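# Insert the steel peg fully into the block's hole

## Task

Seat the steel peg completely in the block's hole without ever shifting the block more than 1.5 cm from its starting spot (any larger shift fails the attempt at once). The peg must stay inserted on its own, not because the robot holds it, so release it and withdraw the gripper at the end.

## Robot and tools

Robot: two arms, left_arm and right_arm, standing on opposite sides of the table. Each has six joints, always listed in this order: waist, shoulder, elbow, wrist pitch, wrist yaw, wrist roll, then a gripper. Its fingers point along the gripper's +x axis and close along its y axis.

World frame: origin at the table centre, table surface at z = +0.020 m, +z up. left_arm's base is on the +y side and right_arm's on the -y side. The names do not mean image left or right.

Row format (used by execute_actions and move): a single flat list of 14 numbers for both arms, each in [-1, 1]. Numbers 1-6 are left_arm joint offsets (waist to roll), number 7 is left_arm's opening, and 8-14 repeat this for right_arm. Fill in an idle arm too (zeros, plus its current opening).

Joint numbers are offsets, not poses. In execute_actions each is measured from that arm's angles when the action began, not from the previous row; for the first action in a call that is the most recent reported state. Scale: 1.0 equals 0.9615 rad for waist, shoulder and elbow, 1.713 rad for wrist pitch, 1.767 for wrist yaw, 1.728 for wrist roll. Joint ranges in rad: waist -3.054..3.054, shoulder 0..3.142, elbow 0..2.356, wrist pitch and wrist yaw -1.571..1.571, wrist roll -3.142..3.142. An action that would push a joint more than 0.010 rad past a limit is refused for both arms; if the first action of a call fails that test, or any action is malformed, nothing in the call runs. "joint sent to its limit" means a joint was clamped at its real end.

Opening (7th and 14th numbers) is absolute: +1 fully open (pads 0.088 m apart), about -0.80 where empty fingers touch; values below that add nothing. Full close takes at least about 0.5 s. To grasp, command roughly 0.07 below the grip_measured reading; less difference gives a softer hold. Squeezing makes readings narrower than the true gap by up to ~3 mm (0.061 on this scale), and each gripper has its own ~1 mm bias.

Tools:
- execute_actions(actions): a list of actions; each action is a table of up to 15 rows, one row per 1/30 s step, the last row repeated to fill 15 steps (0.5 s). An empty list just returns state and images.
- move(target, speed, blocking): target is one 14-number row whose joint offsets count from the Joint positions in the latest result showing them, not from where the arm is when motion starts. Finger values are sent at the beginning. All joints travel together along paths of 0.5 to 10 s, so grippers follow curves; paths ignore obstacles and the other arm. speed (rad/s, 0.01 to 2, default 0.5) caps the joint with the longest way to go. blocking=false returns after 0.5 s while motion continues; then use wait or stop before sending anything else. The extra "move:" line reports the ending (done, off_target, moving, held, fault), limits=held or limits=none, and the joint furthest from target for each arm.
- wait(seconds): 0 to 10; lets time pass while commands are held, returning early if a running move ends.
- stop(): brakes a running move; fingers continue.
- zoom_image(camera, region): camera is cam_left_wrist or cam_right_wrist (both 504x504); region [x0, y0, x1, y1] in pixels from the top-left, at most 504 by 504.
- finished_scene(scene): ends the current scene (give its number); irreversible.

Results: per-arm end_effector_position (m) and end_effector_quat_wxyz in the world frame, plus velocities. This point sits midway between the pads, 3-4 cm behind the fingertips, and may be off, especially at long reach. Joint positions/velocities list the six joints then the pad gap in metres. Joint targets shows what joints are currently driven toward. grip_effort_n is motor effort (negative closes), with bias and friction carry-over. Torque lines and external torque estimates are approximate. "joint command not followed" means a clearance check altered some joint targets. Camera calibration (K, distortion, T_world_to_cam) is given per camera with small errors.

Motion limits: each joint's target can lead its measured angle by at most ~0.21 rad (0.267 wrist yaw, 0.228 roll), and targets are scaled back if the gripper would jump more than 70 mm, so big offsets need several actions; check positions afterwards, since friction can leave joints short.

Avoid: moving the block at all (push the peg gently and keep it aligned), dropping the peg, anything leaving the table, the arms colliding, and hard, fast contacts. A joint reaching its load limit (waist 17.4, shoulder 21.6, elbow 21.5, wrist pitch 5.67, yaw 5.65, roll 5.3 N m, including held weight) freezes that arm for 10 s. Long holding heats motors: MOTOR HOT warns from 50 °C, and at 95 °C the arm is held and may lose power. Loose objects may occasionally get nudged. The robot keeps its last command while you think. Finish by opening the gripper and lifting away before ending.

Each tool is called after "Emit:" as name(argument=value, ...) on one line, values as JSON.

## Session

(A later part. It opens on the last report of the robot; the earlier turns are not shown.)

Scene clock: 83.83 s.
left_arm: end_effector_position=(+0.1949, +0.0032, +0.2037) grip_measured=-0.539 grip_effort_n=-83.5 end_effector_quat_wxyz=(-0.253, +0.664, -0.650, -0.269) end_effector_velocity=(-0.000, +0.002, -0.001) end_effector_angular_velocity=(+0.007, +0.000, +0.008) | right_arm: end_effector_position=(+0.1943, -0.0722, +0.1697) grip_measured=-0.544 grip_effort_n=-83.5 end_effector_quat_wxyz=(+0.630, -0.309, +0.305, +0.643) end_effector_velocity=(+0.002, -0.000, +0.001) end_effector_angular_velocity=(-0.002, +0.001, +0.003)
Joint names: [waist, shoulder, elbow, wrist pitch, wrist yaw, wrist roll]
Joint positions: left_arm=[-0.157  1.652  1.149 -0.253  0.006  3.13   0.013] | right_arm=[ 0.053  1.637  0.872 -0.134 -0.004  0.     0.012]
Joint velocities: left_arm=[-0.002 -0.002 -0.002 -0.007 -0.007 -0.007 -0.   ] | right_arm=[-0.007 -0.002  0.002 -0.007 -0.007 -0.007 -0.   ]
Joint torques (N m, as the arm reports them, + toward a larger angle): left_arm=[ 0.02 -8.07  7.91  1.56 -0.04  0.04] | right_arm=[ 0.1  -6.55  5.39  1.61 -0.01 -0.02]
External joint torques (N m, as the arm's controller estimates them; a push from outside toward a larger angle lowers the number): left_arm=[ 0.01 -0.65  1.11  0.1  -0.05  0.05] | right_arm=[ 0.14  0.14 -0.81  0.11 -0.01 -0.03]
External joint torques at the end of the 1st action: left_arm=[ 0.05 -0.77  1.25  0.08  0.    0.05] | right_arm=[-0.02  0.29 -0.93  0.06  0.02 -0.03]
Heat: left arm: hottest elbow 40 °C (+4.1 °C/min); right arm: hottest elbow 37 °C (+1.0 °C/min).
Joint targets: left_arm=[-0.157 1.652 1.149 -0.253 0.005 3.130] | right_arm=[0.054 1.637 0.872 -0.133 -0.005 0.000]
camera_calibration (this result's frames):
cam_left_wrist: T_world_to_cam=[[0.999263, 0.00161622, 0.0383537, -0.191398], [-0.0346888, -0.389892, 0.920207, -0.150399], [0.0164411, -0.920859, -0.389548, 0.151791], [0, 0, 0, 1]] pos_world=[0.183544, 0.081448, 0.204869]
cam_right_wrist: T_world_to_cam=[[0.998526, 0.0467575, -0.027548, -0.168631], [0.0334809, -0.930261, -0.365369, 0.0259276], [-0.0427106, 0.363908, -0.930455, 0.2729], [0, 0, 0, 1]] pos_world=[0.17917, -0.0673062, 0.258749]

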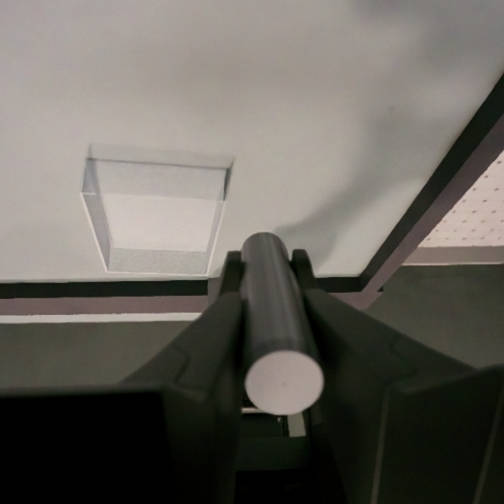

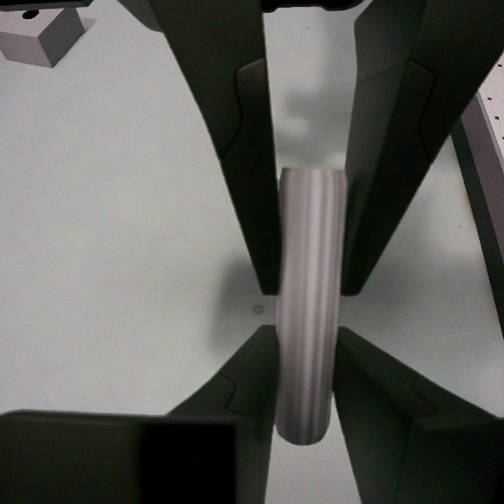

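Emit:
execute_actions(actions=[[[0,0,0,0,0,0,-0.62,0,0,0,0,0,0,0.2]]])

Emit:
move(target=[-0.1,-0.15,0.045,-0.4,0,0,-0.62,0,-0.1,0,0,0,0,0.6], speed=0.7)

Emit:
move(target=[-1,0.092,0,-0.143,0,0,-0.62,0.31,0.3,0.1,0.5,0,0,1], speed=0.7)

Scene clock: 90.43 s.
left_arm: end_effector_position=(+0.1949, +0.0036, +0.2034) grip_measured=-0.539 grip_effort_n=-83.5 end_effector_quat_wxyz=(-0.254, +0.664, -0.650, -0.269) end_effector_velocity=(+0.002, +0.002, -0.001) end_effector_angular_velocity=(+0.007, +0.000, +0.013) | right_arm: end_effector_position=(+0.1943, -0.0722, +0.1697) grip_measured=+0.194 grip_effort_n=11.4 end_effector_quat_wxyz=(+0.630, -0.309, +0.305, +0.644) end_effector_velocity=(+0.002, -0.002, -0.001) end_effector_angular_velocity=(-0.007, -0.001, -0.013)
Joint names: [waist, shoulder, elbow, wrist pitch, wrist yaw, wrist roll]
Joint positions: left_arm=[-0.157  1.652  1.149 -0.256  0.006  3.13   0.013] | right_arm=[ 0.053  1.637  0.872 -0.134 -0.004  0.     0.049]
Joint velocities: left_arm=[ 0.002 -0.002 -0.002 -0.007 -0.007 -0.007 -0.   ] | right_arm=[-0.002 -0.002 -0.002 -0.007  0.007  0.007  0.002]
Joint torques (N m, as the arm reports them, + toward a larger angle): left_arm=[ 0.01 -8.45  7.94  1.65  0.05  0.04] | right_arm=[ 0.1  -6.59  5.49  1.49  0.04 -0.06]
External joint torques (N m, as the arm's controller estimates them; a push from outside toward a larger angle lowers the number): left_arm=[-0.03 -0.98  1.12  0.18  0.05  0.05] | right_arm=[ 0.15  0.07 -0.68  0.    0.04 -0.07]
Heat: left arm: hottest elbow 40 °C (+3.0 °C/min); right arm: hottest elbow 38 °C (+2.0 °C/min).
Joint targets: left_arm=[-0.157 1.652 1.149 -0.253 0.006 3.130] | right_arm=[0.053 1.637 0.872 -0.134 -0.004 0.000]
camera_calibration (this result's frames):
cam_left_wrist: T_world_to_cam=[[0.999265, 0.00152852, 0.0383054, -0.191367], [-0.034641, -0.391996, 0.919314, -0.149752], [0.0164208, -0.919965, -0.391655, 0.152395], [0, 0, 0, 1]] pos_world=[0.183536, 0.0817882, 0.204686]
cam_right_wrist: T_world_to_cam=[[0.998526, 0.0467681, -0.0275368, -0.168633], [0.0334784, -0.930121, -0.365724, 0.0260779], [-0.0427168, 0.364263, -0.930316, 0.272927], [0, 0, 0, 1]] pos_world=[0.17917, -0.067275, 0.258802]

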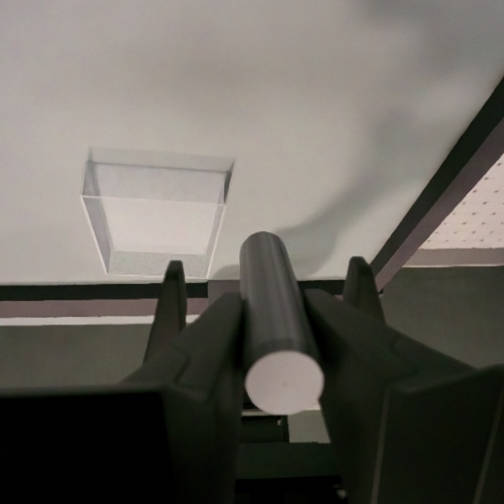

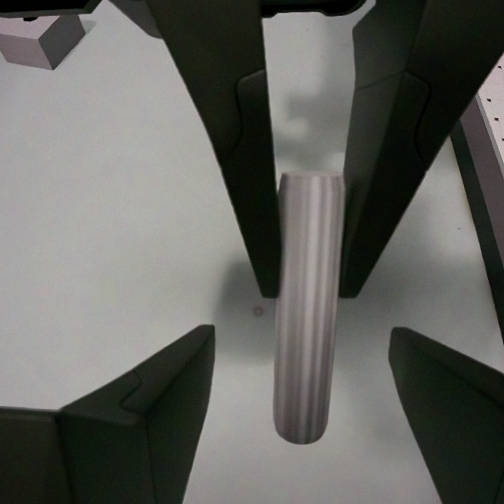

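Scene clock: 92.00 s.
left_arm: end_effector_position=(+0.1622, +0.1275, +0.1850) grip_measured=-0.539 grip_effort_n=-83.5 end_effector_quat_wxyz=(-0.433, +0.547, -0.586, -0.412) end_effector_velocity=(+0.000, +0.002, -0.000) end_effector_angular_velocity=(+0.007, -0.001, +0.021) | right_arm: end_effector_position=(+0.1943, -0.0707, +0.2009) grip_measured=+0.598 grip_effort_n=11.4 end_effector_quat_wxyz=(+0.642, -0.282, +0.279, +0.656) end_effector_velocity=(-0.002, -0.002, -0.001) end_effector_angular_velocity=(-0.007, +0.000, +0.013)
Joint names: [waist, shoulder, elbow, wrist pitch, wrist yaw, wrist roll]
Joint positions: left_arm=[-0.251  1.521  1.18  -0.94   0.006  3.13   0.013] | right_arm=[ 0.053  1.554  0.872 -0.134 -0.004  0.     0.068]
Joint velocities: left_arm=[-0.002 -0.002 -0.002 -0.007 -0.007 -0.022 -0.   ] | right_arm=[ 0.002 -0.002 -0.002 -0.007 -0.007 -0.007 -0.   ]
Joint torques (N m, as the arm reports them, + toward a larger angle): left_arm=[-0.3  -8.27  8.95  0.67  0.05  0.01] | right_arm=[ 0.02 -7.34  5.09  1.56  0.01 -0.03]
External joint torques (N m, as the arm's controller estimates them; a push from outside toward a larger angle lowers the number): left_arm=[-0.31 -2.43  2.72 -0.07  0.03  0.01] | right_arm=[-0.05 -1.   -1.38 -0.02  0.03 -0.04]
Heat: left arm: hottest elbow 40 °C (+3.1 °C/min); right arm: hottest elbow 38 °C (+2.1 °C/min).
Joint targets: left_arm=[-0.254 1.507 1.192 -0.941 0.006 3.130] | right_arm=[0.053 1.541 0.872 -0.134 -0.004 0.000]
move: off_target (left_arm, right_arm); limits=none; left_arm: farthest joint: the shoulder, 0.013 radians from its target (0.144 radians at the start); right_arm: farthest joint: the shoulder, 0.013 radians from its target (0.096 radians at the start)
camera_calibration (this result's frames):
cam_left_wrist: T_world_to_cam=[[0.993894, -0.10799, 0.0226293, -0.14044], [-0.0998224, -0.792706, 0.601375, 0.0351132], [-0.0470039, -0.599962, -0.798646, 0.304515], [0, 0, 0, 1]] pos_world=[0.157401, 0.195366, 0.225262]
cam_right_wrist: T_world_to_cam=[[0.998488, 0.0489631, -0.0249886, -0.16817], [0.032891, -0.896363, -0.4421, 0.0567231], [-0.0440454, 0.440609, -0.896618, 0.300204], [0, 0, 0, 1]] pos_world=[0.179273, -0.0731943, 0.290044]

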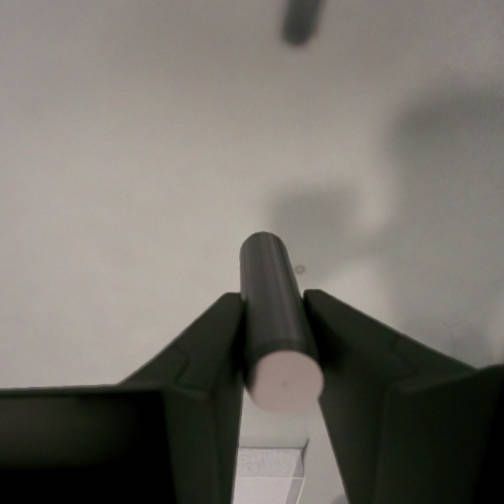

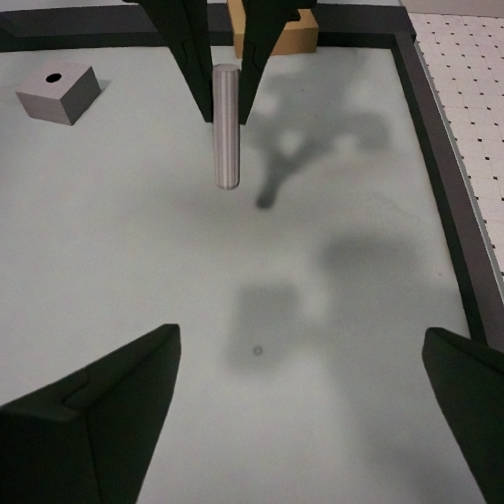

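Scene clock: 93.97 s.
left_arm: end_effector_position=(-0.0451, +0.3090, +0.1568) grip_measured=-0.539 grip_effort_n=-83.5 end_effector_quat_wxyz=(-0.690, +0.188, -0.670, -0.198) end_effector_velocity=(+0.000, +0.004, +0.000) end_effector_angular_velocity=(+0.010, -0.003, +0.000) | right_arm: end_effector_position=(+0.0453, +0.0177, +0.2772) grip_measured=+0.980 grip_effort_n=11.4 end_effector_quat_wxyz=(+0.585, -0.061, +0.045, +0.808) end_effector_velocity=(+0.001, -0.002, -0.003) end_effector_angular_velocity=(-0.010, -0.010, +0.006)
Joint names: [waist, shoulder, elbow, wrist pitch, wrist yaw, wrist roll]
Joint positions: left_arm=[-1.209  1.599  1.18  -1.183  0.006  3.13   0.013] | right_arm=[ 0.349  1.827  0.955  0.721 -0.004  0.     0.087]
Joint velocities: left_arm=[-0.007 -0.002 -0.002 -0.007  0.007 -0.007 -0.   ] | right_arm=[-0.002 -0.002 -0.007 -0.007 -0.007 -0.007  0.   ]
Joint torques (N m, as the arm reports them, + toward a larger angle): left_arm=[-0.45 -5.07  6.38 -0.04  0.03  0.05] | right_arm=[ 0.19 -6.45  6.59  1.94  0.01 -0.05]
External joint torques (N m, as the arm's controller estimates them; a push from outside toward a larger angle lowers the number): left_arm=[-0.42  0.74  0.79 -0.2   0.01  0.05] | right_arm=[ 0.21  1.54  0.51  0.19  0.   -0.06]
Heat: left arm: hottest elbow 40 °C (+3.0 °C/min); right arm: hottest elbow 38 °C (+2.0 °C/min).
Joint targets: left_arm=[-1.212 1.609 1.180 -1.185 0.006 3.130] | right_arm=[0.351 1.842 0.968 0.723 -0.004 0.000]
move: off_target (left_arm, right_arm); limits=none; left_arm: farthest joint: the shoulder, 0.011 radians from its target (0.088 radians at the start); right_arm: farthest joint: the shoulder, 0.016 radians from its target (0.289 radians at the start)
camera_calibration (this result's frames):
cam_left_wrist: T_world_to_cam=[[0.478595, -0.877982, 0.00966285, 0.302475], [-0.833588, -0.450884, 0.319115, 0.0807389], [-0.27582, -0.160782, -0.947667, 0.258451], [0, 0, 0, 1]] pos_world=[-0.00617388, 0.343526, 0.216238]
cam_right_wrist: T_world_to_cam=[[0.938227, 0.346021, -0.000194502, -0.0312232], [0.149895, -0.406944, -0.90107, 0.287848], [-0.311869, 0.845379, -0.433673, 0.19978], [0, 0, 0, 1]] pos_world=[0.0484525, -0.0409483, 0.346005]

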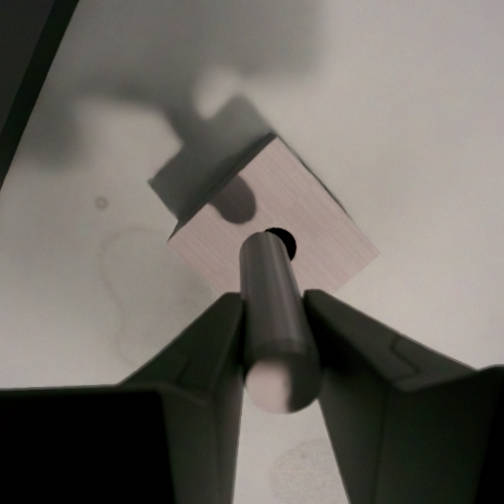

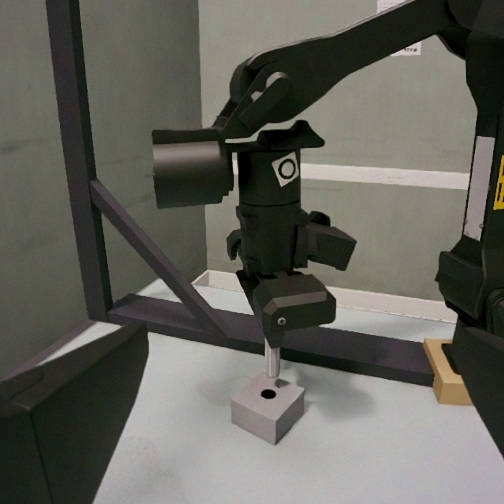

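Emit:
move(target=[0.028,0,0,0.013,0,0,-0.62,0,0.52,0.06,0.32,0,0,1], speed=0.6)

Emit:
zoom_image(camera="cam_right_wrist", region=[190,190,360,360])

Emit:
zoom_image(camera="cam_left_wrist", region=[140,110,380,350])

Scene clock: 99.87 s.
left_arm: end_effector_position=(-0.0455, +0.3010, +0.1567) grip_measured=-0.539 grip_effort_n=-83.5 end_effector_quat_wxyz=(-0.681, +0.198, -0.675, -0.204) end_effector_velocity=(+0.001, +0.003, +0.000) end_effector_angular_velocity=(+0.010, -0.002, +0.005) | right_arm: end_effector_position=(+0.0355, +0.0478, +0.1690) grip_measured=+0.980 grip_effort_n=11.4 end_effector_quat_wxyz=(+0.587, -0.016, +0.012, +0.810) end_effector_velocity=(-0.000, -0.000, +0.002) end_effector_angular_velocity=(+0.009, -0.005, -0.005)
Joint names: [waist, shoulder, elbow, wrist pitch, wrist yaw, wrist roll]
Joint positions: left_arm=[-1.185  1.599  1.18  -1.162  0.006  3.13   0.013] | right_arm=[ 0.349  2.31   1.003  1.267 -0.004  0.     0.087]
Joint velocities: left_arm=[-0.002 -0.002 -0.002 -0.007  0.007 -0.007 -0.   ] | right_arm=[ 0.002 -0.002 -0.002  0.007  0.007 -0.007 -0.   ]
Joint torques (N m, as the arm reports them, + toward a larger angle): left_arm=[ 0.11 -6.56  6.43  0.25  0.04  0.07] | right_arm=[-0.03 -7.68  4.93  1.93 -0.01 -0.02]
External joint torques (N m, as the arm's controller estimates them; a push from outside toward a larger angle lowers the number): left_arm=[ 0.13 -0.75  0.82  0.05  0.02  0.07] | right_arm=[-0.07  1.82  0.54  0.21 -0.01 -0.03]
Heat: left arm: hottest elbow 40 °C (+3.0 °C/min); right arm: hottest elbow 38 °C (+1.0 °C/min).
Joint targets: left_arm=[-1.182 1.599 1.180 -1.161 0.006 3.130] | right_arm=[0.349 2.327 1.013 1.269 -0.004 0.000]
move: off_target (right_arm); limits=none; left_arm: farthest joint: the waist, 0.003 radians from its target (0.027 radians at the start); right_arm: farthest joint: the shoulder, 0.016 radians from its target (0.500 radians at the start)
camera_calibration (this result's frames):
cam_left_wrist: T_world_to_cam=[[0.499731, -0.866116, 0.01054, 0.292977], [-0.816794, -0.467154, 0.338548, 0.0794726], [-0.288298, -0.177792, -0.94089, 0.260467], [0, 0, 0, 1]] pos_world=[-0.00640475, 0.337187, 0.215078]
cam_right_wrist: T_world_to_cam=[[0.938296, 0.345806, 0.00426811, -0.0332647], [0.118333, -0.309436, -0.943529, 0.207658], [-0.324957, 0.885815, -0.331263, 0.105578], [0, 0, 0, 1]] pos_world=[0.0409477, -0.017763, 0.231048]

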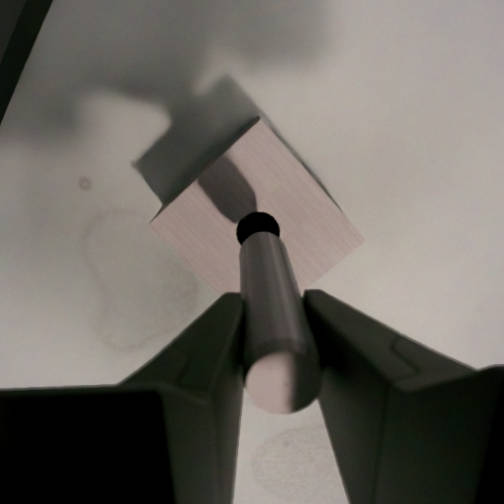

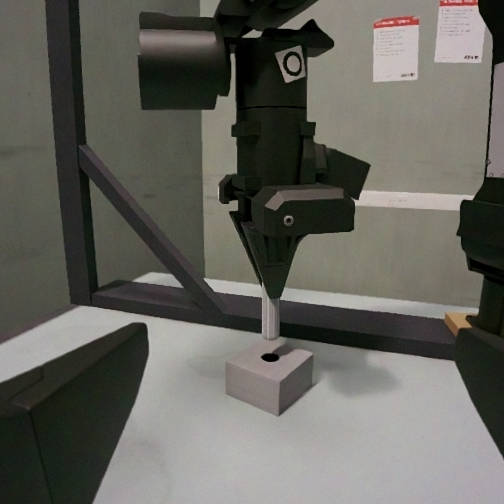

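Region (190, 190, 360, 360) of cam_right_wrist's 504x504 image, scaled by 2.965, with more detail than that image has.

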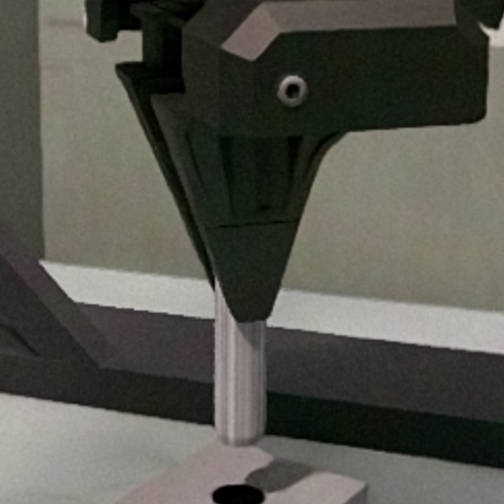

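Region (140, 110, 380, 350) of cam_left_wrist's 504x504 image, scaled by 2.100, with more detail than that image has.

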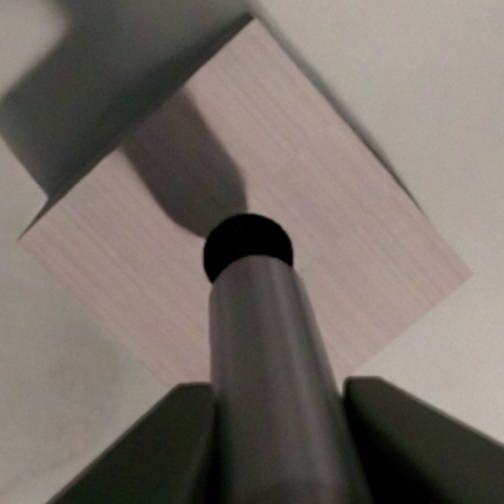

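Emit:
move(target=[0,0.025,-0.065,0.0385,0,0,-0.62,0,0,0,0,0,0,1], speed=0.1)

Emit:
zoom_image(camera="cam_right_wrist", region=[220,290,320,390])

Emit:
zoom_image(camera="cam_left_wrist", region=[210,200,320,310])

Scene clock: 104.27 s.
left_arm: end_effector_position=(-0.0449, +0.3014, +0.1397) grip_measured=-0.539 grip_effort_n=-83.5 end_effector_quat_wxyz=(-0.682, +0.198, -0.674, -0.205) end_effector_velocity=(+0.001, +0.003, +0.000) end_effector_angular_velocity=(+0.010, -0.002, +0.005) | right_arm: end_effector_position=(+0.0355, +0.0478, +0.1690) grip_measured=+0.980 grip_effort_n=11.4 end_effector_quat_wxyz=(+0.587, -0.016, +0.012, +0.810) end_effector_velocity=(+0.002, +0.000, +0.002) end_effector_angular_velocity=(+0.009, -0.005, -0.009)
Joint names: [waist, shoulder, elbow, wrist pitch, wrist yaw, wrist roll]
Joint positions: left_arm=[-1.185  1.613  1.126 -1.098  0.006  3.13   0.013] | right_arm=[ 0.349  2.31   1.003  1.267 -0.004  0.     0.087]
Joint velocities: left_arm=[-0.002 -0.002 -0.002 -0.007  0.007 -0.007 -0.   ] | right_arm=[-0.002 -0.002 -0.002  0.007  0.007 -0.007 -0.   ]
Joint torques (N m, as the arm reports them, + toward a larger angle): left_arm=[ 0.   -5.32  5.23  0.29  0.02  0.06] | right_arm=[-0.12 -9.17  3.82  1.75  0.07  0.05]
External joint torques (N m, as the arm's controller estimates them; a push from outside toward a larger angle lowers the number): left_arm=[ 0.    0.56 -0.3   0.1   0.01  0.06] | right_arm=[-0.12  0.33 -0.58  0.01  0.06  0.04]
Heat: left arm: hottest elbow 40 °C (+2.0 °C/min); right arm: hottest elbow 38 °C (+1.0 °C/min).
Joint targets: left_arm=[-1.185 1.623 1.117 -1.096 0.006 3.130] | right_arm=[0.349 2.310 1.003 1.267 -0.004 0.000]
move: done; limits=none; left_arm: farthest joint: the shoulder, 0.010 radians from its target (0.024 radians at the start); right_arm: farthest joint: the waist, 0.000 radians from its target (0.000 radians at the start)
camera_calibration (this result's frames):
cam_left_wrist: T_world_to_cam=[[0.499698, -0.866138, 0.0103779, 0.293215], [-0.817879, -0.467842, 0.334959, 0.0865751], [-0.285266, -0.175866, -0.942175, 0.244506], [0, 0, 0, 1]] pos_world=[-0.00596158, 0.337468, 0.198325]
cam_right_wrist: T_world_to_cam=[[0.938297, 0.345804, 0.00428339, -0.0332677], [0.118222, -0.309093, -0.943655, 0.207746], [-0.324996, 0.885935, -0.330903, 0.105538], [0, 0, 0, 1]] pos_world=[0.040954, -0.0177824, 0.231106]

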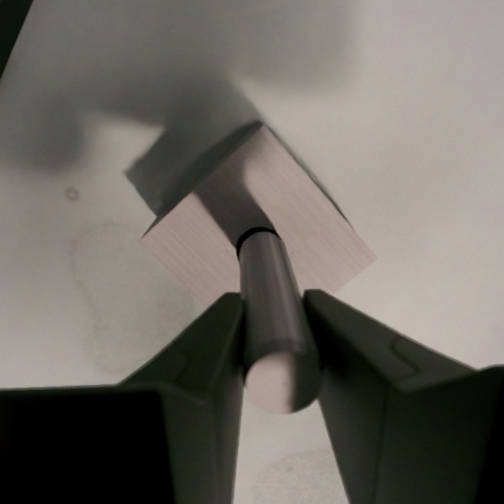

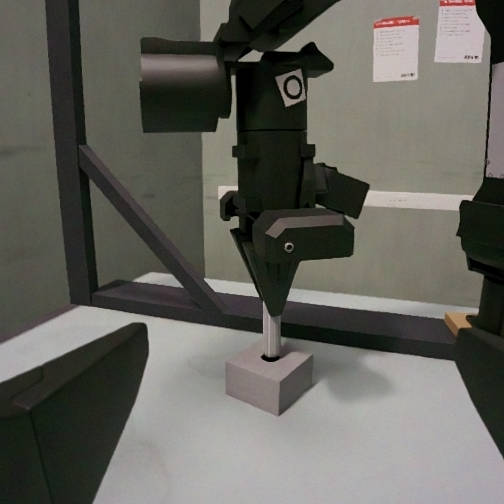

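Region (220, 290, 320, 390) of cam_right_wrist's 504x504 image, scaled by 5.040, with more detail than that image has.

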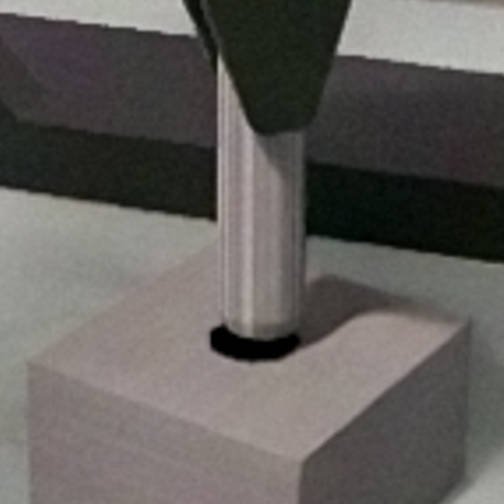

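Region (210, 200, 320, 310) of cam_left_wrist's 504x504 image, scaled by 4.582, with more detail than that image has.

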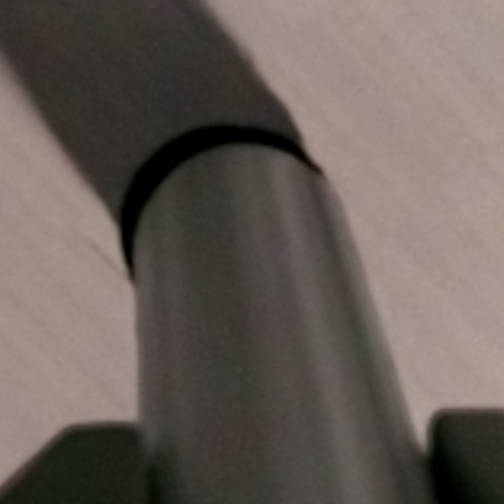

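Emit:
execute_actions(actions=[[[-0.0053,0.008,-0.008,0.0032,0,0,-0.62,0,0,0,0,0,0,1]]])

Emit:
zoom_image(camera="cam_right_wrist", region=[220,290,320,390])

Emit:
zoom_image(camera="cam_left_wrist", region=[210,200,320,310])

Scene clock: 107.37 s.
left_arm: end_effector_position=(-0.0460, +0.3015, +0.1397) grip_measured=-0.539 grip_effort_n=-83.5 end_effector_quat_wxyz=(-0.681, +0.198, -0.675, -0.204) end_effector_velocity=(+0.003, +0.000, +0.000) end_effector_angular_velocity=(-0.015, -0.018, -0.000) | right_arm: end_effector_position=(+0.0355, +0.0478, +0.1690) grip_measured=+0.980 grip_effort_n=11.4 end_effector_quat_wxyz=(+0.587, -0.016, +0.012, +0.810) end_effector_velocity=(-0.002, -0.001, -0.004) end_effector_angular_velocity=(-0.014, -0.027, +0.011)
Joint names: [waist, shoulder, elbow, wrist pitch, wrist yaw, wrist roll]
Joint positions: left_arm=[-1.187  1.613  1.126 -1.094  0.006  3.13   0.013] | right_arm=[ 0.349  2.31   1.003  1.267 -0.004  0.     0.087]
Joint velocities: left_arm=[-0.007 -0.002 -0.002 -0.007 -0.022 -0.007  0.   ] | right_arm=[ 0.002 -0.002 -0.002 -0.022 -0.007 -0.022 -0.   ]
Joint torques (N m, as the arm reports them, + toward a larger angle): left_arm=[-0.34 -5.53  5.39  0.32  0.    0.03] | right_arm=[ 0.08 -9.46  3.61  1.81 -0.04  0.01]
External joint torques (N m, as the arm's controller estimates them; a push from outside toward a larger angle lowers the number): left_arm=[-0.32  0.36 -0.17  0.12 -0.02  0.03] | right_arm=[ 0.03  0.   -0.78  0.08 -0.03  0.  ]
Heat: left arm: hottest elbow 39 °C (+1.0 °C/min); right arm: hottest elbow 38 °C (+1.0 °C/min).
Joint targets: left_arm=[-1.190 1.621 1.118 -1.092 0.006 3.130] | right_arm=[0.349 2.310 1.003 1.267 -0.004 0.000]
camera_calibration (this result's frames):
cam_left_wrist: T_world_to_cam=[[0.497751, -0.867256, 0.0105562, 0.294024], [-0.817752, -0.465214, 0.338906, 0.0843545], [-0.289007, -0.177323, -0.940761, 0.244256], [0, 0, 0, 1]] pos_world=[-0.0067778, 0.337549, 0.198095]
cam_right_wrist: T_world_to_cam=[[0.938297, 0.345804, 0.00428339, -0.0332677], [0.118222, -0.309093, -0.943655, 0.207746], [-0.324996, 0.885935, -0.330903, 0.105538], [0, 0, 0, 1]] pos_world=[0.040954, -0.0177824, 0.231106]

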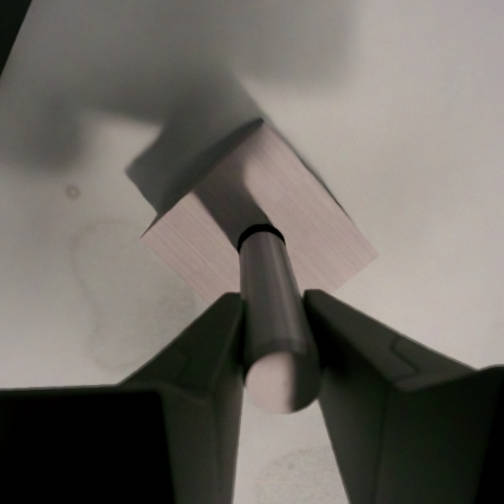

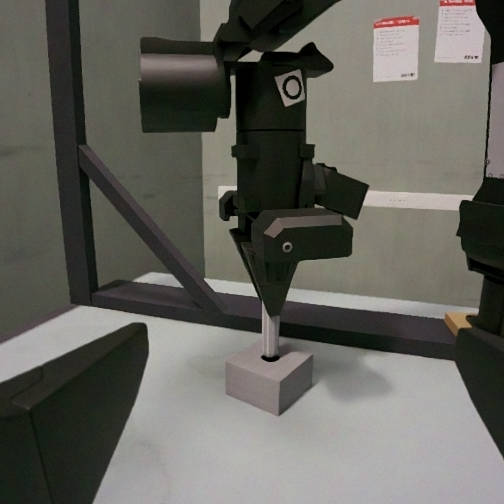

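Region (220, 290, 320, 390) of cam_right_wrist's 504x504 image, scaled by 5.040, with more detail than that image has.

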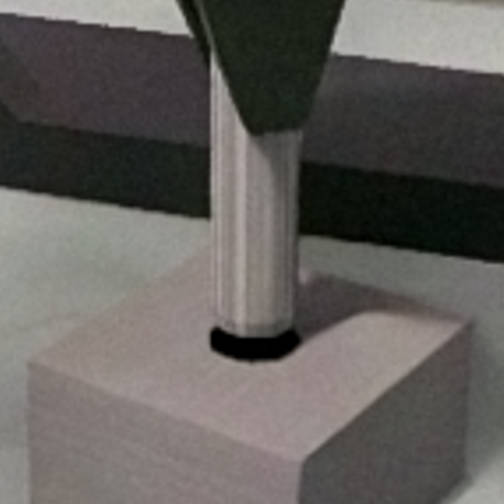

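Region (210, 200, 320, 310) of cam_left_wrist's 504x504 image, scaled by 4.582, with more detail than that image has.

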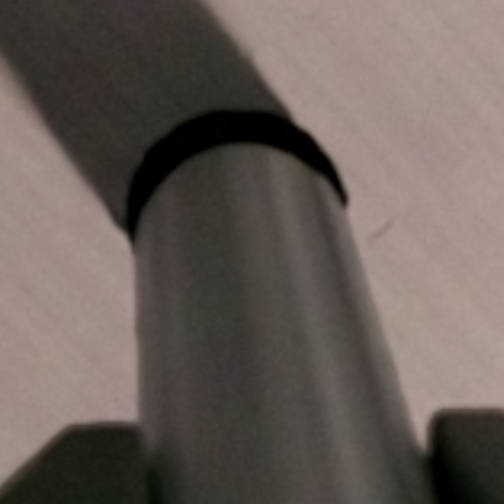

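Emit:
execute_actions(actions=[[[0,0.0115,-0.0125,0.0034,0,0,-0.62,0,0,0,0,0,0,1],[0,0.0126,-0.0157,0.0057,0,0,-0.62,0,0,0,0,0,0,1],[0,0.0137,-0.0188,0.0081,0,0,-0.62,0,0,0,0,0,0,1],[0,0.0147,-0.022,0.0105,0,0,-0.62,0,0,0,0,0,0,1],[0,0.0158,-0.0251,0.0128,0,0,-0.62,0,0,0,0,0,0,1],[0,0.0169,-0.0283,0.0152,0,0,-0.62,0,0,0,0,0,0,1],[0,0.018,-0.0314,0.0176,0,0,-0.62,0,0,0,0,0,0,1],[0,0.0191,-0.0345,0.0199,0,0,-0.62,0,0,0,0,0,0,1],[0,0.0202,-0.0377,0.0223,0,0,-0.62,0,0,0,0,0,0,1],[0,0.0212,-0.0408,0.0247,0,0,-0.62,0,0,0,0,0,0,1],[0,0.0223,-0.044,0.027,0,0,-0.62,0,0,0,0,0,0,1],[0,0.0234,-0.0471,0.0294,0,0,-0.62,0,0,0,0,0,0,1]]])

Emit:
wait(seconds=0.3)

Scene clock: 114.10 s.
left_arm: end_effector_position=(-0.0457, +0.3017, +0.1282) grip_measured=-0.539 grip_effort_n=-83.5 end_effector_quat_wxyz=(-0.681, +0.197, -0.675, -0.204) end_effector_velocity=(+0.005, +0.002, -0.012) end_effector_angular_velocity=(-0.004, -0.035, -0.000) | right_arm: end_effector_position=(+0.0355, +0.0478, +0.1690) grip_measured=+0.980 grip_effort_n=11.4 end_effector_quat_wxyz=(+0.587, -0.016, +0.012, +0.810) end_effector_velocity=(+0.002, +0.000, -0.001) end_effector_angular_velocity=(-0.000, -0.023, -0.009)
Joint names: [waist, shoulder, elbow, wrist pitch, wrist yaw, wrist roll]
Joint positions: left_arm=[-1.187  1.624  1.09  -1.048  0.006  3.13   0.013] | right_arm=[ 0.349  2.31   1.003  1.267 -0.004  0.     0.087]
Joint velocities: left_arm=[-0.007  0.017 -0.032  0.022 -0.022 -0.007  0.   ] | right_arm=[-0.002 -0.002 -0.002 -0.007  0.007 -0.022 -0.   ]
Joint torques (N m, as the arm reports them, + toward a larger angle): left_arm=[-0.03 -5.26  5.19  0.3   0.03  0.03] | right_arm=[-0.12 -9.34  3.62  1.85  0.01 -0.06]
External joint torques (N m, as the arm's controller estimates them; a push from outside toward a larger angle lowers the number): left_arm=[-0.02  0.73 -0.38  0.1   0.02  0.03] | right_arm=[-0.09  0.12 -0.77  0.12  0.   -0.07]
Heat: left arm: hottest elbow 39 °C (+1.0 °C/min); right arm: hottest shoulder 38 °C (+2.0 °C/min).
Joint targets: left_arm=[-1.187 1.635 1.080 -1.043 0.006 3.130] | right_arm=[0.349 2.310 1.003 1.267 -0.004 0.000]
camera_calibration (this result's frames):
cam_left_wrist: T_world_to_cam=[[0.497741, -0.867262, 0.0105076, 0.29417], [-0.81808, -0.465421, 0.33783, 0.088824], [-0.288097, -0.176748, -0.941148, 0.233446], [0, 0, 0, 1]] pos_world=[-0.00650038, 0.337725, 0.186609]
cam_right_wrist: T_world_to_cam=[[0.938297, 0.345804, 0.00428339, -0.0332677], [0.118222, -0.309093, -0.943655, 0.207746], [-0.324996, 0.885935, -0.330903, 0.105538], [0, 0, 0, 1]] pos_world=[0.040954, -0.0177824, 0.231106]

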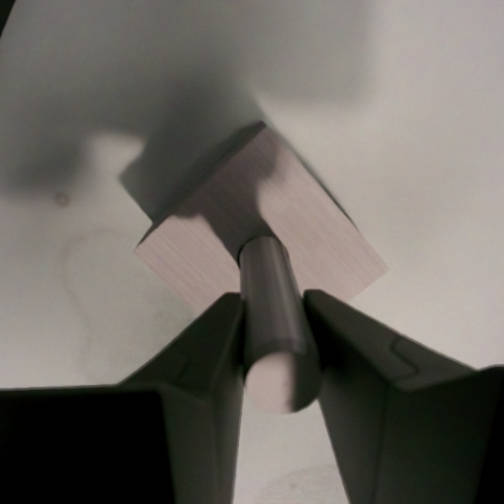

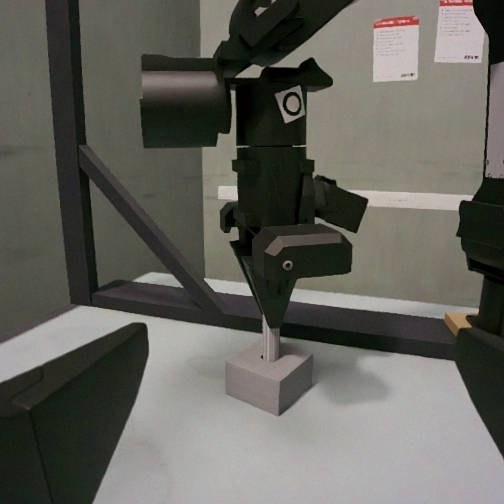

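Scene clock: 114.40 s.
left_arm: end_effector_position=(-0.0458, +0.3016, +0.1277) grip_measured=-0.539 grip_effort_n=-83.5 end_effector_quat_wxyz=(-0.681, +0.198, -0.675, -0.204) end_effector_velocity=(+0.001, -0.000, +0.000) end_effector_angular_velocity=(-0.010, +0.002, -0.010) | right_arm: end_effector_position=(+0.0355, +0.0478, +0.1690) grip_measured=+0.980 grip_effort_n=11.4 end_effector_quat_wxyz=(+0.587, -0.016, +0.012, +0.810) end_effector_velocity=(-0.002, -0.001, -0.004) end_effector_angular_velocity=(-0.010, -0.010, +0.020)
Joint names: [waist, shoulder, elbow, wrist pitch, wrist yaw, wrist roll]
Joint positions: left_arm=[-1.187  1.625  1.089 -1.045  0.006  3.13   0.013] | right_arm=[ 0.349  2.31   1.003  1.267 -0.004  0.     0.087]
Joint velocities: left_arm=[-0.002 -0.007 -0.007  0.007 -0.007  0.007 -0.   ] | right_arm=[-0.002  0.002 -0.002 -0.007 -0.022 -0.007 -0.   ]
Joint torques (N m, as the arm reports them, + toward a larger angle): left_arm=[-0.1  -5.16  5.11  0.29  0.09  0.06] | right_arm=[-0.16 -9.37  3.77  1.79  0.04 -0.05]
External joint torques (N m, as the arm's controller estimates them; a push from outside toward a larger angle lowers the number): left_arm=[-0.1   0.74 -0.4   0.07  0.08  0.06] | right_arm=[-0.12  0.02 -0.59  0.08  0.03 -0.06]
Heat: left arm: hottest elbow 39 °C (+1.0 °C/min); right arm: hottest shoulder 38 °C (+2.0 °C/min).
Joint targets: left_arm=[-1.187 1.635 1.080 -1.043 0.006 3.130] | right_arm=[0.349 2.310 1.003 1.267 -0.004 0.000]
wait: 0.30 s; at rest by 0.23 s
camera_calibration (this result's frames):
cam_left_wrist: T_world_to_cam=[[0.497751, -0.867256, 0.0105562, 0.294159], [-0.817752, -0.465214, 0.338906, 0.0885997], [-0.289007, -0.177323, -0.940761, 0.233016], [0, 0, 0, 1]] pos_world=[-0.00662171, 0.337648, 0.186081]
cam_right_wrist: T_world_to_cam=[[0.938297, 0.345804, 0.00428339, -0.0332677], [0.118222, -0.309093, -0.943655, 0.207746], [-0.324996, 0.885935, -0.330903, 0.105538], [0, 0, 0, 1]] pos_world=[0.040954, -0.0177824, 0.231106]

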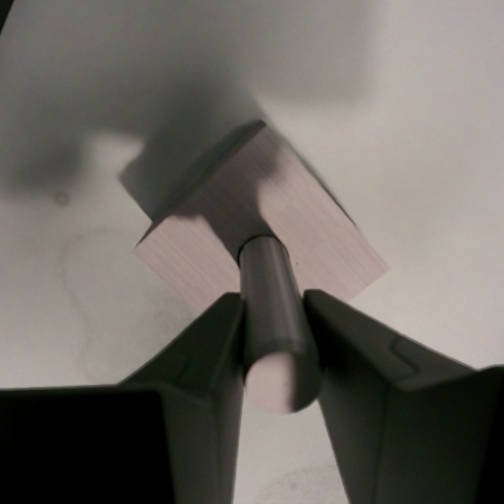

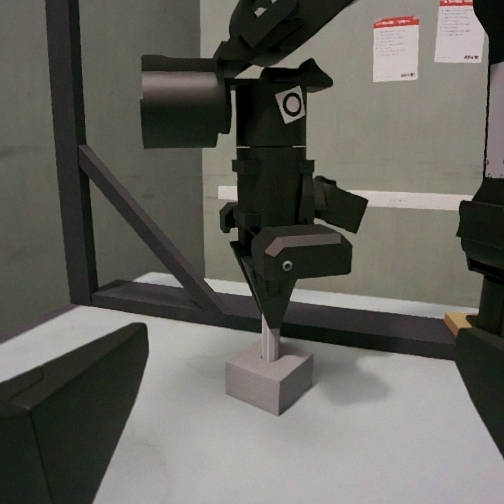

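Emit:
execute_actions(actions=[[[0,0.0118,-0.0127,0.0036,0,0,-0.62,0,0,0,0,0,0,1],[0,0.0132,-0.016,0.0063,0,0,-0.62,0,0,0,0,0,0,1],[0,0.0146,-0.0192,0.0089,0,0,-0.62,0,0,0,0,0,0,1],[0,0.016,-0.0225,0.0115,0,0,-0.62,0,0,0,0,0,0,1],[0,0.0174,-0.0258,0.0142,0,0,-0.62,0,0,0,0,0,0,1],[0,0.0188,-0.0291,0.0168,0,0,-0.62,0,0,0,0,0,0,1],[0,0.0202,-0.0324,0.0194,0,0,-0.62,0,0,0,0,0,0,1],[0,0.0216,-0.0356,0.022,0,0,-0.62,0,0,0,0,0,0,1],[0,0.023,-0.0389,0.0247,0,0,-0.62,0,0,0,0,0,0,1],[0,0.0246,-0.0422,0.0273,0,0,-0.62,0,0,0,0,0,0,1]],[[0,0.012,-0.0125,0.0036,0,0,-0.62,0,0,0,0,0,0,1],[0,0.0136,-0.0156,0.0063,0,0,-0.62,0,0,0,0,0,0,1],[0,0.0152,-0.0188,0.0089,0,0,-0.62,0,0,0,0,0,0,1],[0,0.0168,-0.0219,0.0115,0,0,-0.62,0,0,0,0,0,0,1],[0,0.0184,-0.025,0.0142,0,0,-0.62,0,0,0,0,0,0,1],[0,0.02,-0.0281,0.0168,0,0,-0.62,0,0,0,0,0,0,1],[0,0.0216,-0.0312,0.0194,0,0,-0.62,0,0,0,0,0,0,1],[0,0.0232,-0.0344,0.022,0,0,-0.62,0,0,0,0,0,0,1],[0,0.0248,-0.0375,0.0247,0,0,-0.62,0,0,0,0,0,0,1],[0,0.0266,-0.0406,0.0275,0,0,-0.62,0,0,0,0,0,0,1]]])

Scene clock: 124.93 s.
left_arm: end_effector_position=(-0.0457, +0.3017, +0.1062) grip_measured=-0.539 grip_effort_n=-83.5 end_effector_quat_wxyz=(-0.681, +0.198, -0.675, -0.204) end_effector_velocity=(+0.002, +0.001, -0.002) end_effector_angular_velocity=(-0.005, -0.006, +0.019) | right_arm: end_effector_position=(+0.0355, +0.0478, +0.1690) grip_measured=+0.980 grip_effort_n=11.4 end_effector_quat_wxyz=(+0.587, -0.016, +0.012, +0.810) end_effector_velocity=(-0.002, -0.001, -0.004) end_effector_angular_velocity=(-0.014, -0.027, +0.011)
Joint names: [waist, shoulder, elbow, wrist pitch, wrist yaw, wrist roll]
Joint positions: left_arm=[-1.187  1.652  1.028 -0.956  0.006  3.13   0.013] | right_arm=[ 0.349  2.31   1.003  1.267 -0.004  0.     0.087]
Joint velocities: left_arm=[-0.002 -0.002 -0.012  0.007 -0.007 -0.022  0.   ] | right_arm=[ 0.002 -0.002 -0.002 -0.022 -0.007 -0.022 -0.   ]
Joint torques (N m, as the arm reports them, + toward a larger angle): left_arm=[ 0.09 -5.37  5.04  0.27  0.07  0.06] | right_arm=[-0.31 -9.45  3.78  1.73  0.02 -0.08]
External joint torques (N m, as the arm's controller estimates them; a push from outside toward a larger angle lowers the number): left_arm=[ 0.1   0.65 -0.35  0.04  0.05  0.06] | right_arm=[-0.43  0.02 -0.6   0.    0.03 -0.09]
External joint torques at the end of the 1st action: left_arm=[-0.19  0.8  -0.05  0.   -0.05  0.08] | right_arm=[ 0.05  0.25 -0.8   0.09  0.02 -0.04]
Heat: left arm: hottest elbow 38 °C (-1.0 °C/min); right arm: hottest shoulder 40 °C (+4.0 °C/min).
Joint targets: left_arm=[-1.187 1.663 1.018 -0.954 0.006 3.130] | right_arm=[0.349 2.310 1.003 1.267 -0.004 0.000]
camera_calibration (this result's frames):
cam_left_wrist: T_world_to_cam=[[0.497751, -0.867256, 0.0105562, 0.294395], [-0.817752, -0.465214, 0.338906, 0.0960949], [-0.289007, -0.177323, -0.940761, 0.212836], [0, 0, 0, 1]] pos_world=[-0.00644244, 0.337761, 0.164553]
cam_right_wrist: T_world_to_cam=[[0.938297, 0.345804, 0.00428339, -0.0332677], [0.118222, -0.309093, -0.943655, 0.207746], [-0.324996, 0.885935, -0.330903, 0.105538], [0, 0, 0, 1]] pos_world=[0.040954, -0.0177824, 0.231106]

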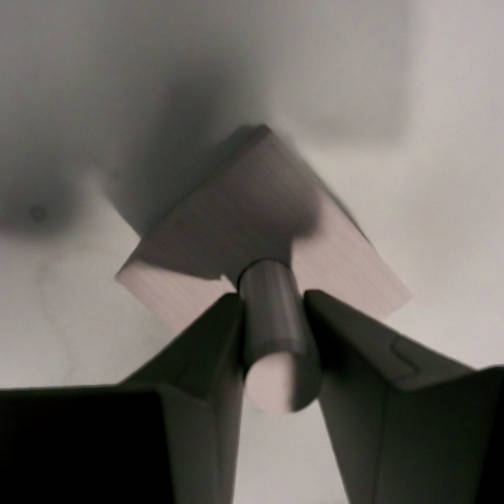

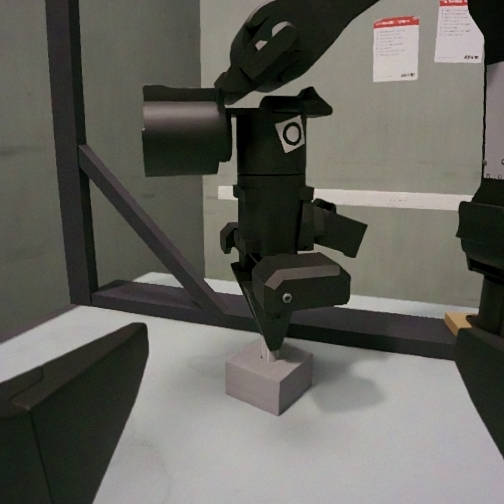

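Emit:
execute_actions(actions=[[[0,0.012,-0.011,0.0025,0,0,-0.62,0,0,0,0,0,0,1],[0,0.013,-0.0127,0.004,0,0,-0.62,0,0,0,0,0,0,1],[0,0.014,-0.0143,0.0055,0,0,-0.62,0,0,0,0,0,0,1],[0,0.015,-0.016,0.007,0,0,-0.62,0,0,0,0,0,0,1],[0,0.016,-0.0176,0.0085,0,0,-0.62,0,0,0,0,0,0,1],[0,0.017,-0.0193,0.01,0,0,-0.62,0,0,0,0,0,0,1],[0,0.018,-0.021,0.0115,0,0,-0.62,0,0,0,0,0,0,1],[0,0.019,-0.0226,0.013,0,0,-0.62,0,0,0,0,0,0,1],[0,0.02,-0.0243,0.0145,0,0,-0.62,0,0,0,0,0,0,1],[0,0.021,-0.026,0.016,0,0,-0.62,0,0,0,0,0,0,1]]])

Scene clock: 129.13 s.
left_arm: end_effector_position=(-0.0456, +0.3017, +0.1004) grip_measured=-0.539 grip_effort_n=-83.5 end_effector_quat_wxyz=(-0.681, +0.198, -0.675, -0.204) end_effector_velocity=(+0.007, +0.002, -0.001) end_effector_angular_velocity=(-0.004, -0.035, +0.005) | right_arm: end_effector_position=(+0.0355, +0.0478, +0.1690) grip_measured=+0.980 grip_effort_n=11.4 end_effector_quat_wxyz=(+0.587, -0.016, +0.012, +0.810) end_effector_velocity=(+0.000, -0.000, -0.001) end_effector_angular_velocity=(-0.005, -0.009, +0.005)
Joint names: [waist, shoulder, elbow, wrist pitch, wrist yaw, wrist roll]
Joint positions: left_arm=[-1.187  1.661  1.012 -0.932  0.006  3.13   0.013] | right_arm=[ 0.349  2.31   1.003  1.267 -0.004  0.     0.087]
Joint velocities: left_arm=[-0.002 -0.002 -0.007 -0.022 -0.022 -0.007 -0.   ] | right_arm=[-0.002 -0.002 -0.002 -0.007 -0.007 -0.007  0.   ]
Joint torques (N m, as the arm reports them, + toward a larger angle): left_arm=[ 0.09 -5.36  4.83  0.29 -0.02  0.07] | right_arm=[ 0.05 -9.56  3.71  1.82  0.06  0.  ]
External joint torques (N m, as the arm's controller estimates them; a push from outside toward a larger angle lowers the number): left_arm=[ 0.06  0.59 -0.4   0.09 -0.03  0.07] | right_arm=[ 0.07 -0.14 -0.65  0.1   0.05 -0.01]
Heat: left arm: hottest elbow 38 °C (-1.0 °C/min); right arm: hottest shoulder 41 °C (+5.0 °C/min).
Joint targets: left_arm=[-1.187 1.673 1.002 -0.929 0.006 3.130] | right_arm=[0.349 2.310 1.003 1.267 -0.004 0.000]
camera_calibration (this result's frames):
cam_left_wrist: T_world_to_cam=[[0.497754, -0.867254, 0.0105724, 0.294456], [-0.817643, -0.465145, 0.339265, 0.0980497], [-0.289311, -0.177515, -0.940632, 0.207444], [0, 0, 0, 1]] pos_world=[-0.00638124, 0.3378, 0.158751]
cam_right_wrist: T_world_to_cam=[[0.938297, 0.345804, 0.00428339, -0.0332677], [0.118222, -0.309093, -0.943655, 0.207746], [-0.324996, 0.885935, -0.330903, 0.105538], [0, 0, 0, 1]] pos_world=[0.040954, -0.0177824, 0.231106]

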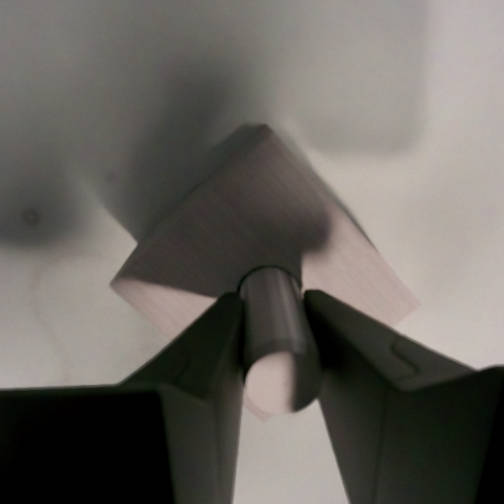

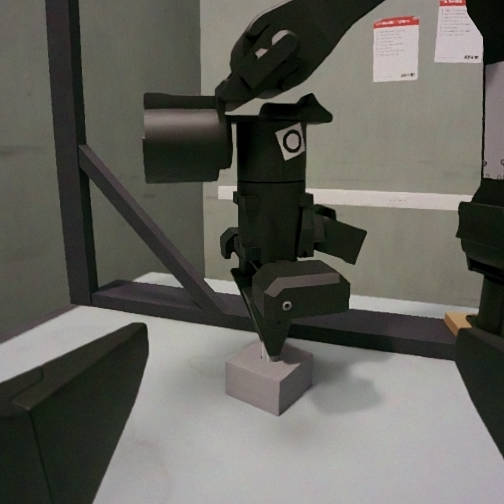

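One more small press, then release.

Emit:
execute_actions(actions=[[[0,0.014,-0.0143,0.004,0,0,-0.62,0,0,0,0,0,0,1],[0,0.014,-0.0143,0.004,0,0,-0.62,0,0,0,0,0,0,1],[0,0.016,-0.017,0.006,0,0,-0.62,0,0,0,0,0,0,1],[0,0.016,-0.017,0.006,0,0,-0.62,0,0,0,0,0,0,1],[0,0.018,-0.02,0.008,0,0,-0.62,0,0,0,0,0,0,1]],[[0,0,0,0,0,0,0.1,0,0,0,0,0,0,1]]])

Emit:
move(target=[0,-0.11,0.31,-0.22,0,0,0.3,0,-0.3,0,-0.2,0,0,1])

Scene clock: 133.00 s.
left_arm: end_effector_position=(-0.0457, +0.3017, +0.0995) grip_measured=+0.095 grip_effort_n=15.1 end_effector_quat_wxyz=(-0.680, +0.198, -0.676, -0.203) end_effector_velocity=(+0.002, -0.001, +0.001) end_effector_angular_velocity=(-0.005, -0.006, -0.005) | right_arm: end_effector_position=(+0.0355, +0.0478, +0.1690) grip_measured=+0.980 grip_effort_n=11.4 end_effector_quat_wxyz=(+0.587, -0.016, +0.012, +0.810) end_effector_velocity=(+0.002, +0.000, -0.001) end_effector_angular_velocity=(+0.005, -0.037, -0.008)
Joint names: [waist, shoulder, elbow, wrist pitch, wrist yaw, wrist roll]
Joint positions: left_arm=[-1.187  1.661  1.008 -0.926  0.006  3.13   0.044] | right_arm=[ 0.349  2.31   1.003  1.267 -0.004  0.     0.087]
Joint velocities: left_arm=[ 0.002 -0.002  0.002 -0.007 -0.007  0.007  0.001] | right_arm=[-0.002 -0.002 -0.002 -0.007  0.007 -0.037  0.   ]
Joint torques (N m, as the arm reports them, + toward a larger angle): left_arm=[ 0.06 -6.61  5.79  0.02  0.04  0.05] | right_arm=[ 0.23 -9.43  3.86  1.82  0.   -0.03]
External joint torques (N m, as the arm's controller estimates them; a push from outside toward a larger angle lowers the number): left_arm=[ 0.01 -0.64  0.51 -0.19  0.03  0.05] | right_arm=[ 0.24  0.07 -0.54  0.08  0.   -0.04]
External joint torques at the end of the 1st action: left_arm=[-0.13  1.56 -0.96  0.69  0.    0.04] | right_arm=[ 0.27  0.2  -0.66  0.1   0.06  0.04]
Heat: left arm: hottest elbow 38 °C (-1.0 °C/min); right arm: hottest shoulder 41 °C (+5.0 °C/min).
Joint targets: left_arm=[-1.187 1.661 1.008 -0.927 0.006 3.130] | right_arm=[0.349 2.310 1.003 1.267 -0.004 0.000]
camera_calibration (this result's frames):
cam_left_wrist: T_world_to_cam=[[0.497775, -0.867241, 0.0106695, 0.294448], [-0.816984, -0.464729, 0.341414, 0.0979326], [-0.29113, -0.178664, -0.939852, 0.206757], [0, 0, 0, 1]] pos_world=[-0.00636606, 0.337809, 0.157744]
cam_right_wrist: T_world_to_cam=[[0.938297, 0.345804, 0.00428339, -0.0332677], [0.118222, -0.309093, -0.943655, 0.207746], [-0.324996, 0.885935, -0.330903, 0.105538], [0, 0, 0, 1]] pos_world=[0.040954, -0.0177824, 0.231106]

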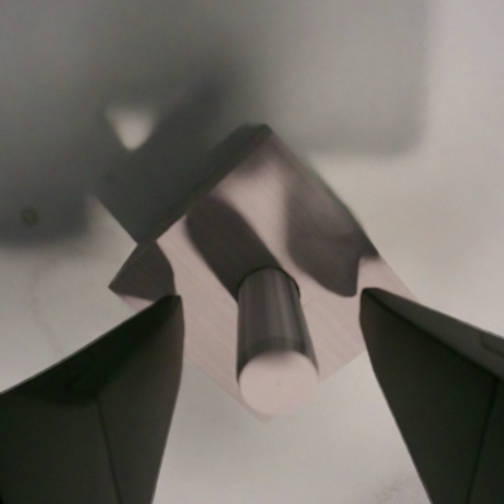

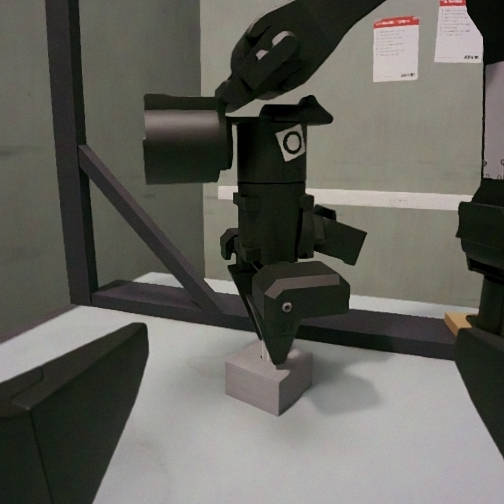

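Scene clock: 134.30 s.
left_arm: end_effector_position=(-0.0441, +0.3027, +0.1959) grip_measured=+0.298 grip_effort_n=15.1 end_effector_quat_wxyz=(-0.675, +0.199, -0.681, -0.202) end_effector_velocity=(+0.005, +0.001, +0.001) end_effector_angular_velocity=(+0.003, -0.018, +0.024) | right_arm: end_effector_position=(+0.0371, +0.0428, +0.2367) grip_measured=+0.980 grip_effort_n=11.4 end_effector_quat_wxyz=(+0.586, -0.043, +0.032, +0.809) end_effector_velocity=(-0.002, -0.002, -0.002) end_effector_angular_velocity=(-0.015, -0.010, +0.020)
Joint names: [waist, shoulder, elbow, wrist pitch, wrist yaw, wrist roll]
Joint positions: left_arm=[-1.187  1.561  1.298 -1.301  0.006  3.13   0.054] | right_arm=[ 0.349  2.036  1.003  0.926 -0.004  0.     0.087]
Joint velocities: left_arm=[ 0.002 -0.002  0.002 -0.022 -0.007 -0.022 -0.   ] | right_arm=[-0.002 -0.007 -0.002 -0.022 -0.022 -0.007  0.   ]
Joint torques (N m, as the arm reports them, + toward a larger angle): left_arm=[-0.02 -7.01  7.75  0.12  0.    0.09] | right_arm=[  0.03 -10.21   4.69   1.73   0.05  -0.02]
External joint torques (N m, as the arm's controller estimates them; a push from outside toward a larger angle lowers the number): left_arm=[-0.05 -1.33  1.97 -0.13 -0.01  0.09] | right_arm=[ 0.07 -1.22 -0.88 -0.04  0.04 -0.03]
Heat: left arm: hottest elbow 38 °C (-1.0 °C/min); right arm: hottest shoulder 42 °C (+6.0 °C/min).
Joint targets: left_arm=[-1.187 1.555 1.306 -1.303 0.006 3.130] | right_arm=[0.349 2.022 1.003 0.925 -0.004 0.000]
move: off_target (right_arm); limits=none; left_arm: farthest joint: the elbow, 0.008 radians from its target (0.298 radians at the start); right_arm: farthest joint: the shoulder, 0.015 radians from its target (0.289 radians at the start)
camera_calibration (this result's frames):
cam_left_wrist: T_world_to_cam=[[0.497909, -0.867156, 0.0112836, 0.293361], [-0.812717, -0.462032, 0.354989, 0.0635438], [-0.302617, -0.185923, -0.934803, 0.298692], [0, 0, 0, 1]] pos_world=[-0.00403481, 0.339282, 0.25335]
cam_right_wrist: T_world_to_cam=[[0.938236, 0.345991, 0.00160255, -0.032718], [0.137382, -0.368283, -0.919507, 0.265937], [-0.317551, 0.862935, -0.39307, 0.1483], [0, 0, 0, 1]] pos_world=[0.0412553, -0.018713, 0.302876]

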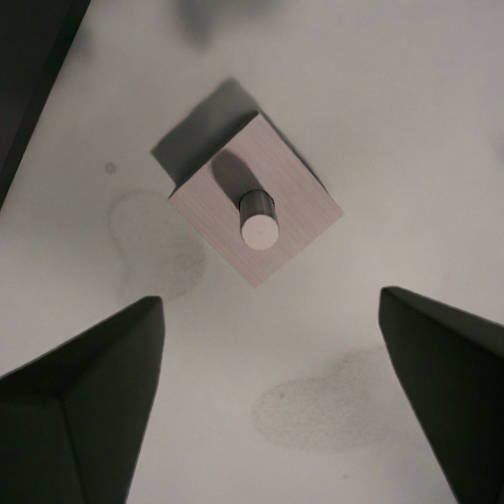

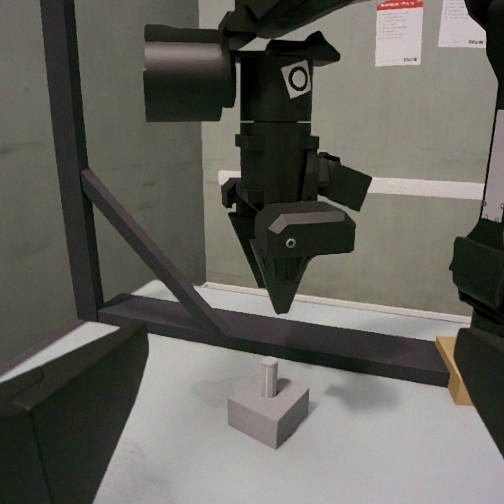

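Emit:
finished_scene(scene=1)

The scene is finished: the task was done.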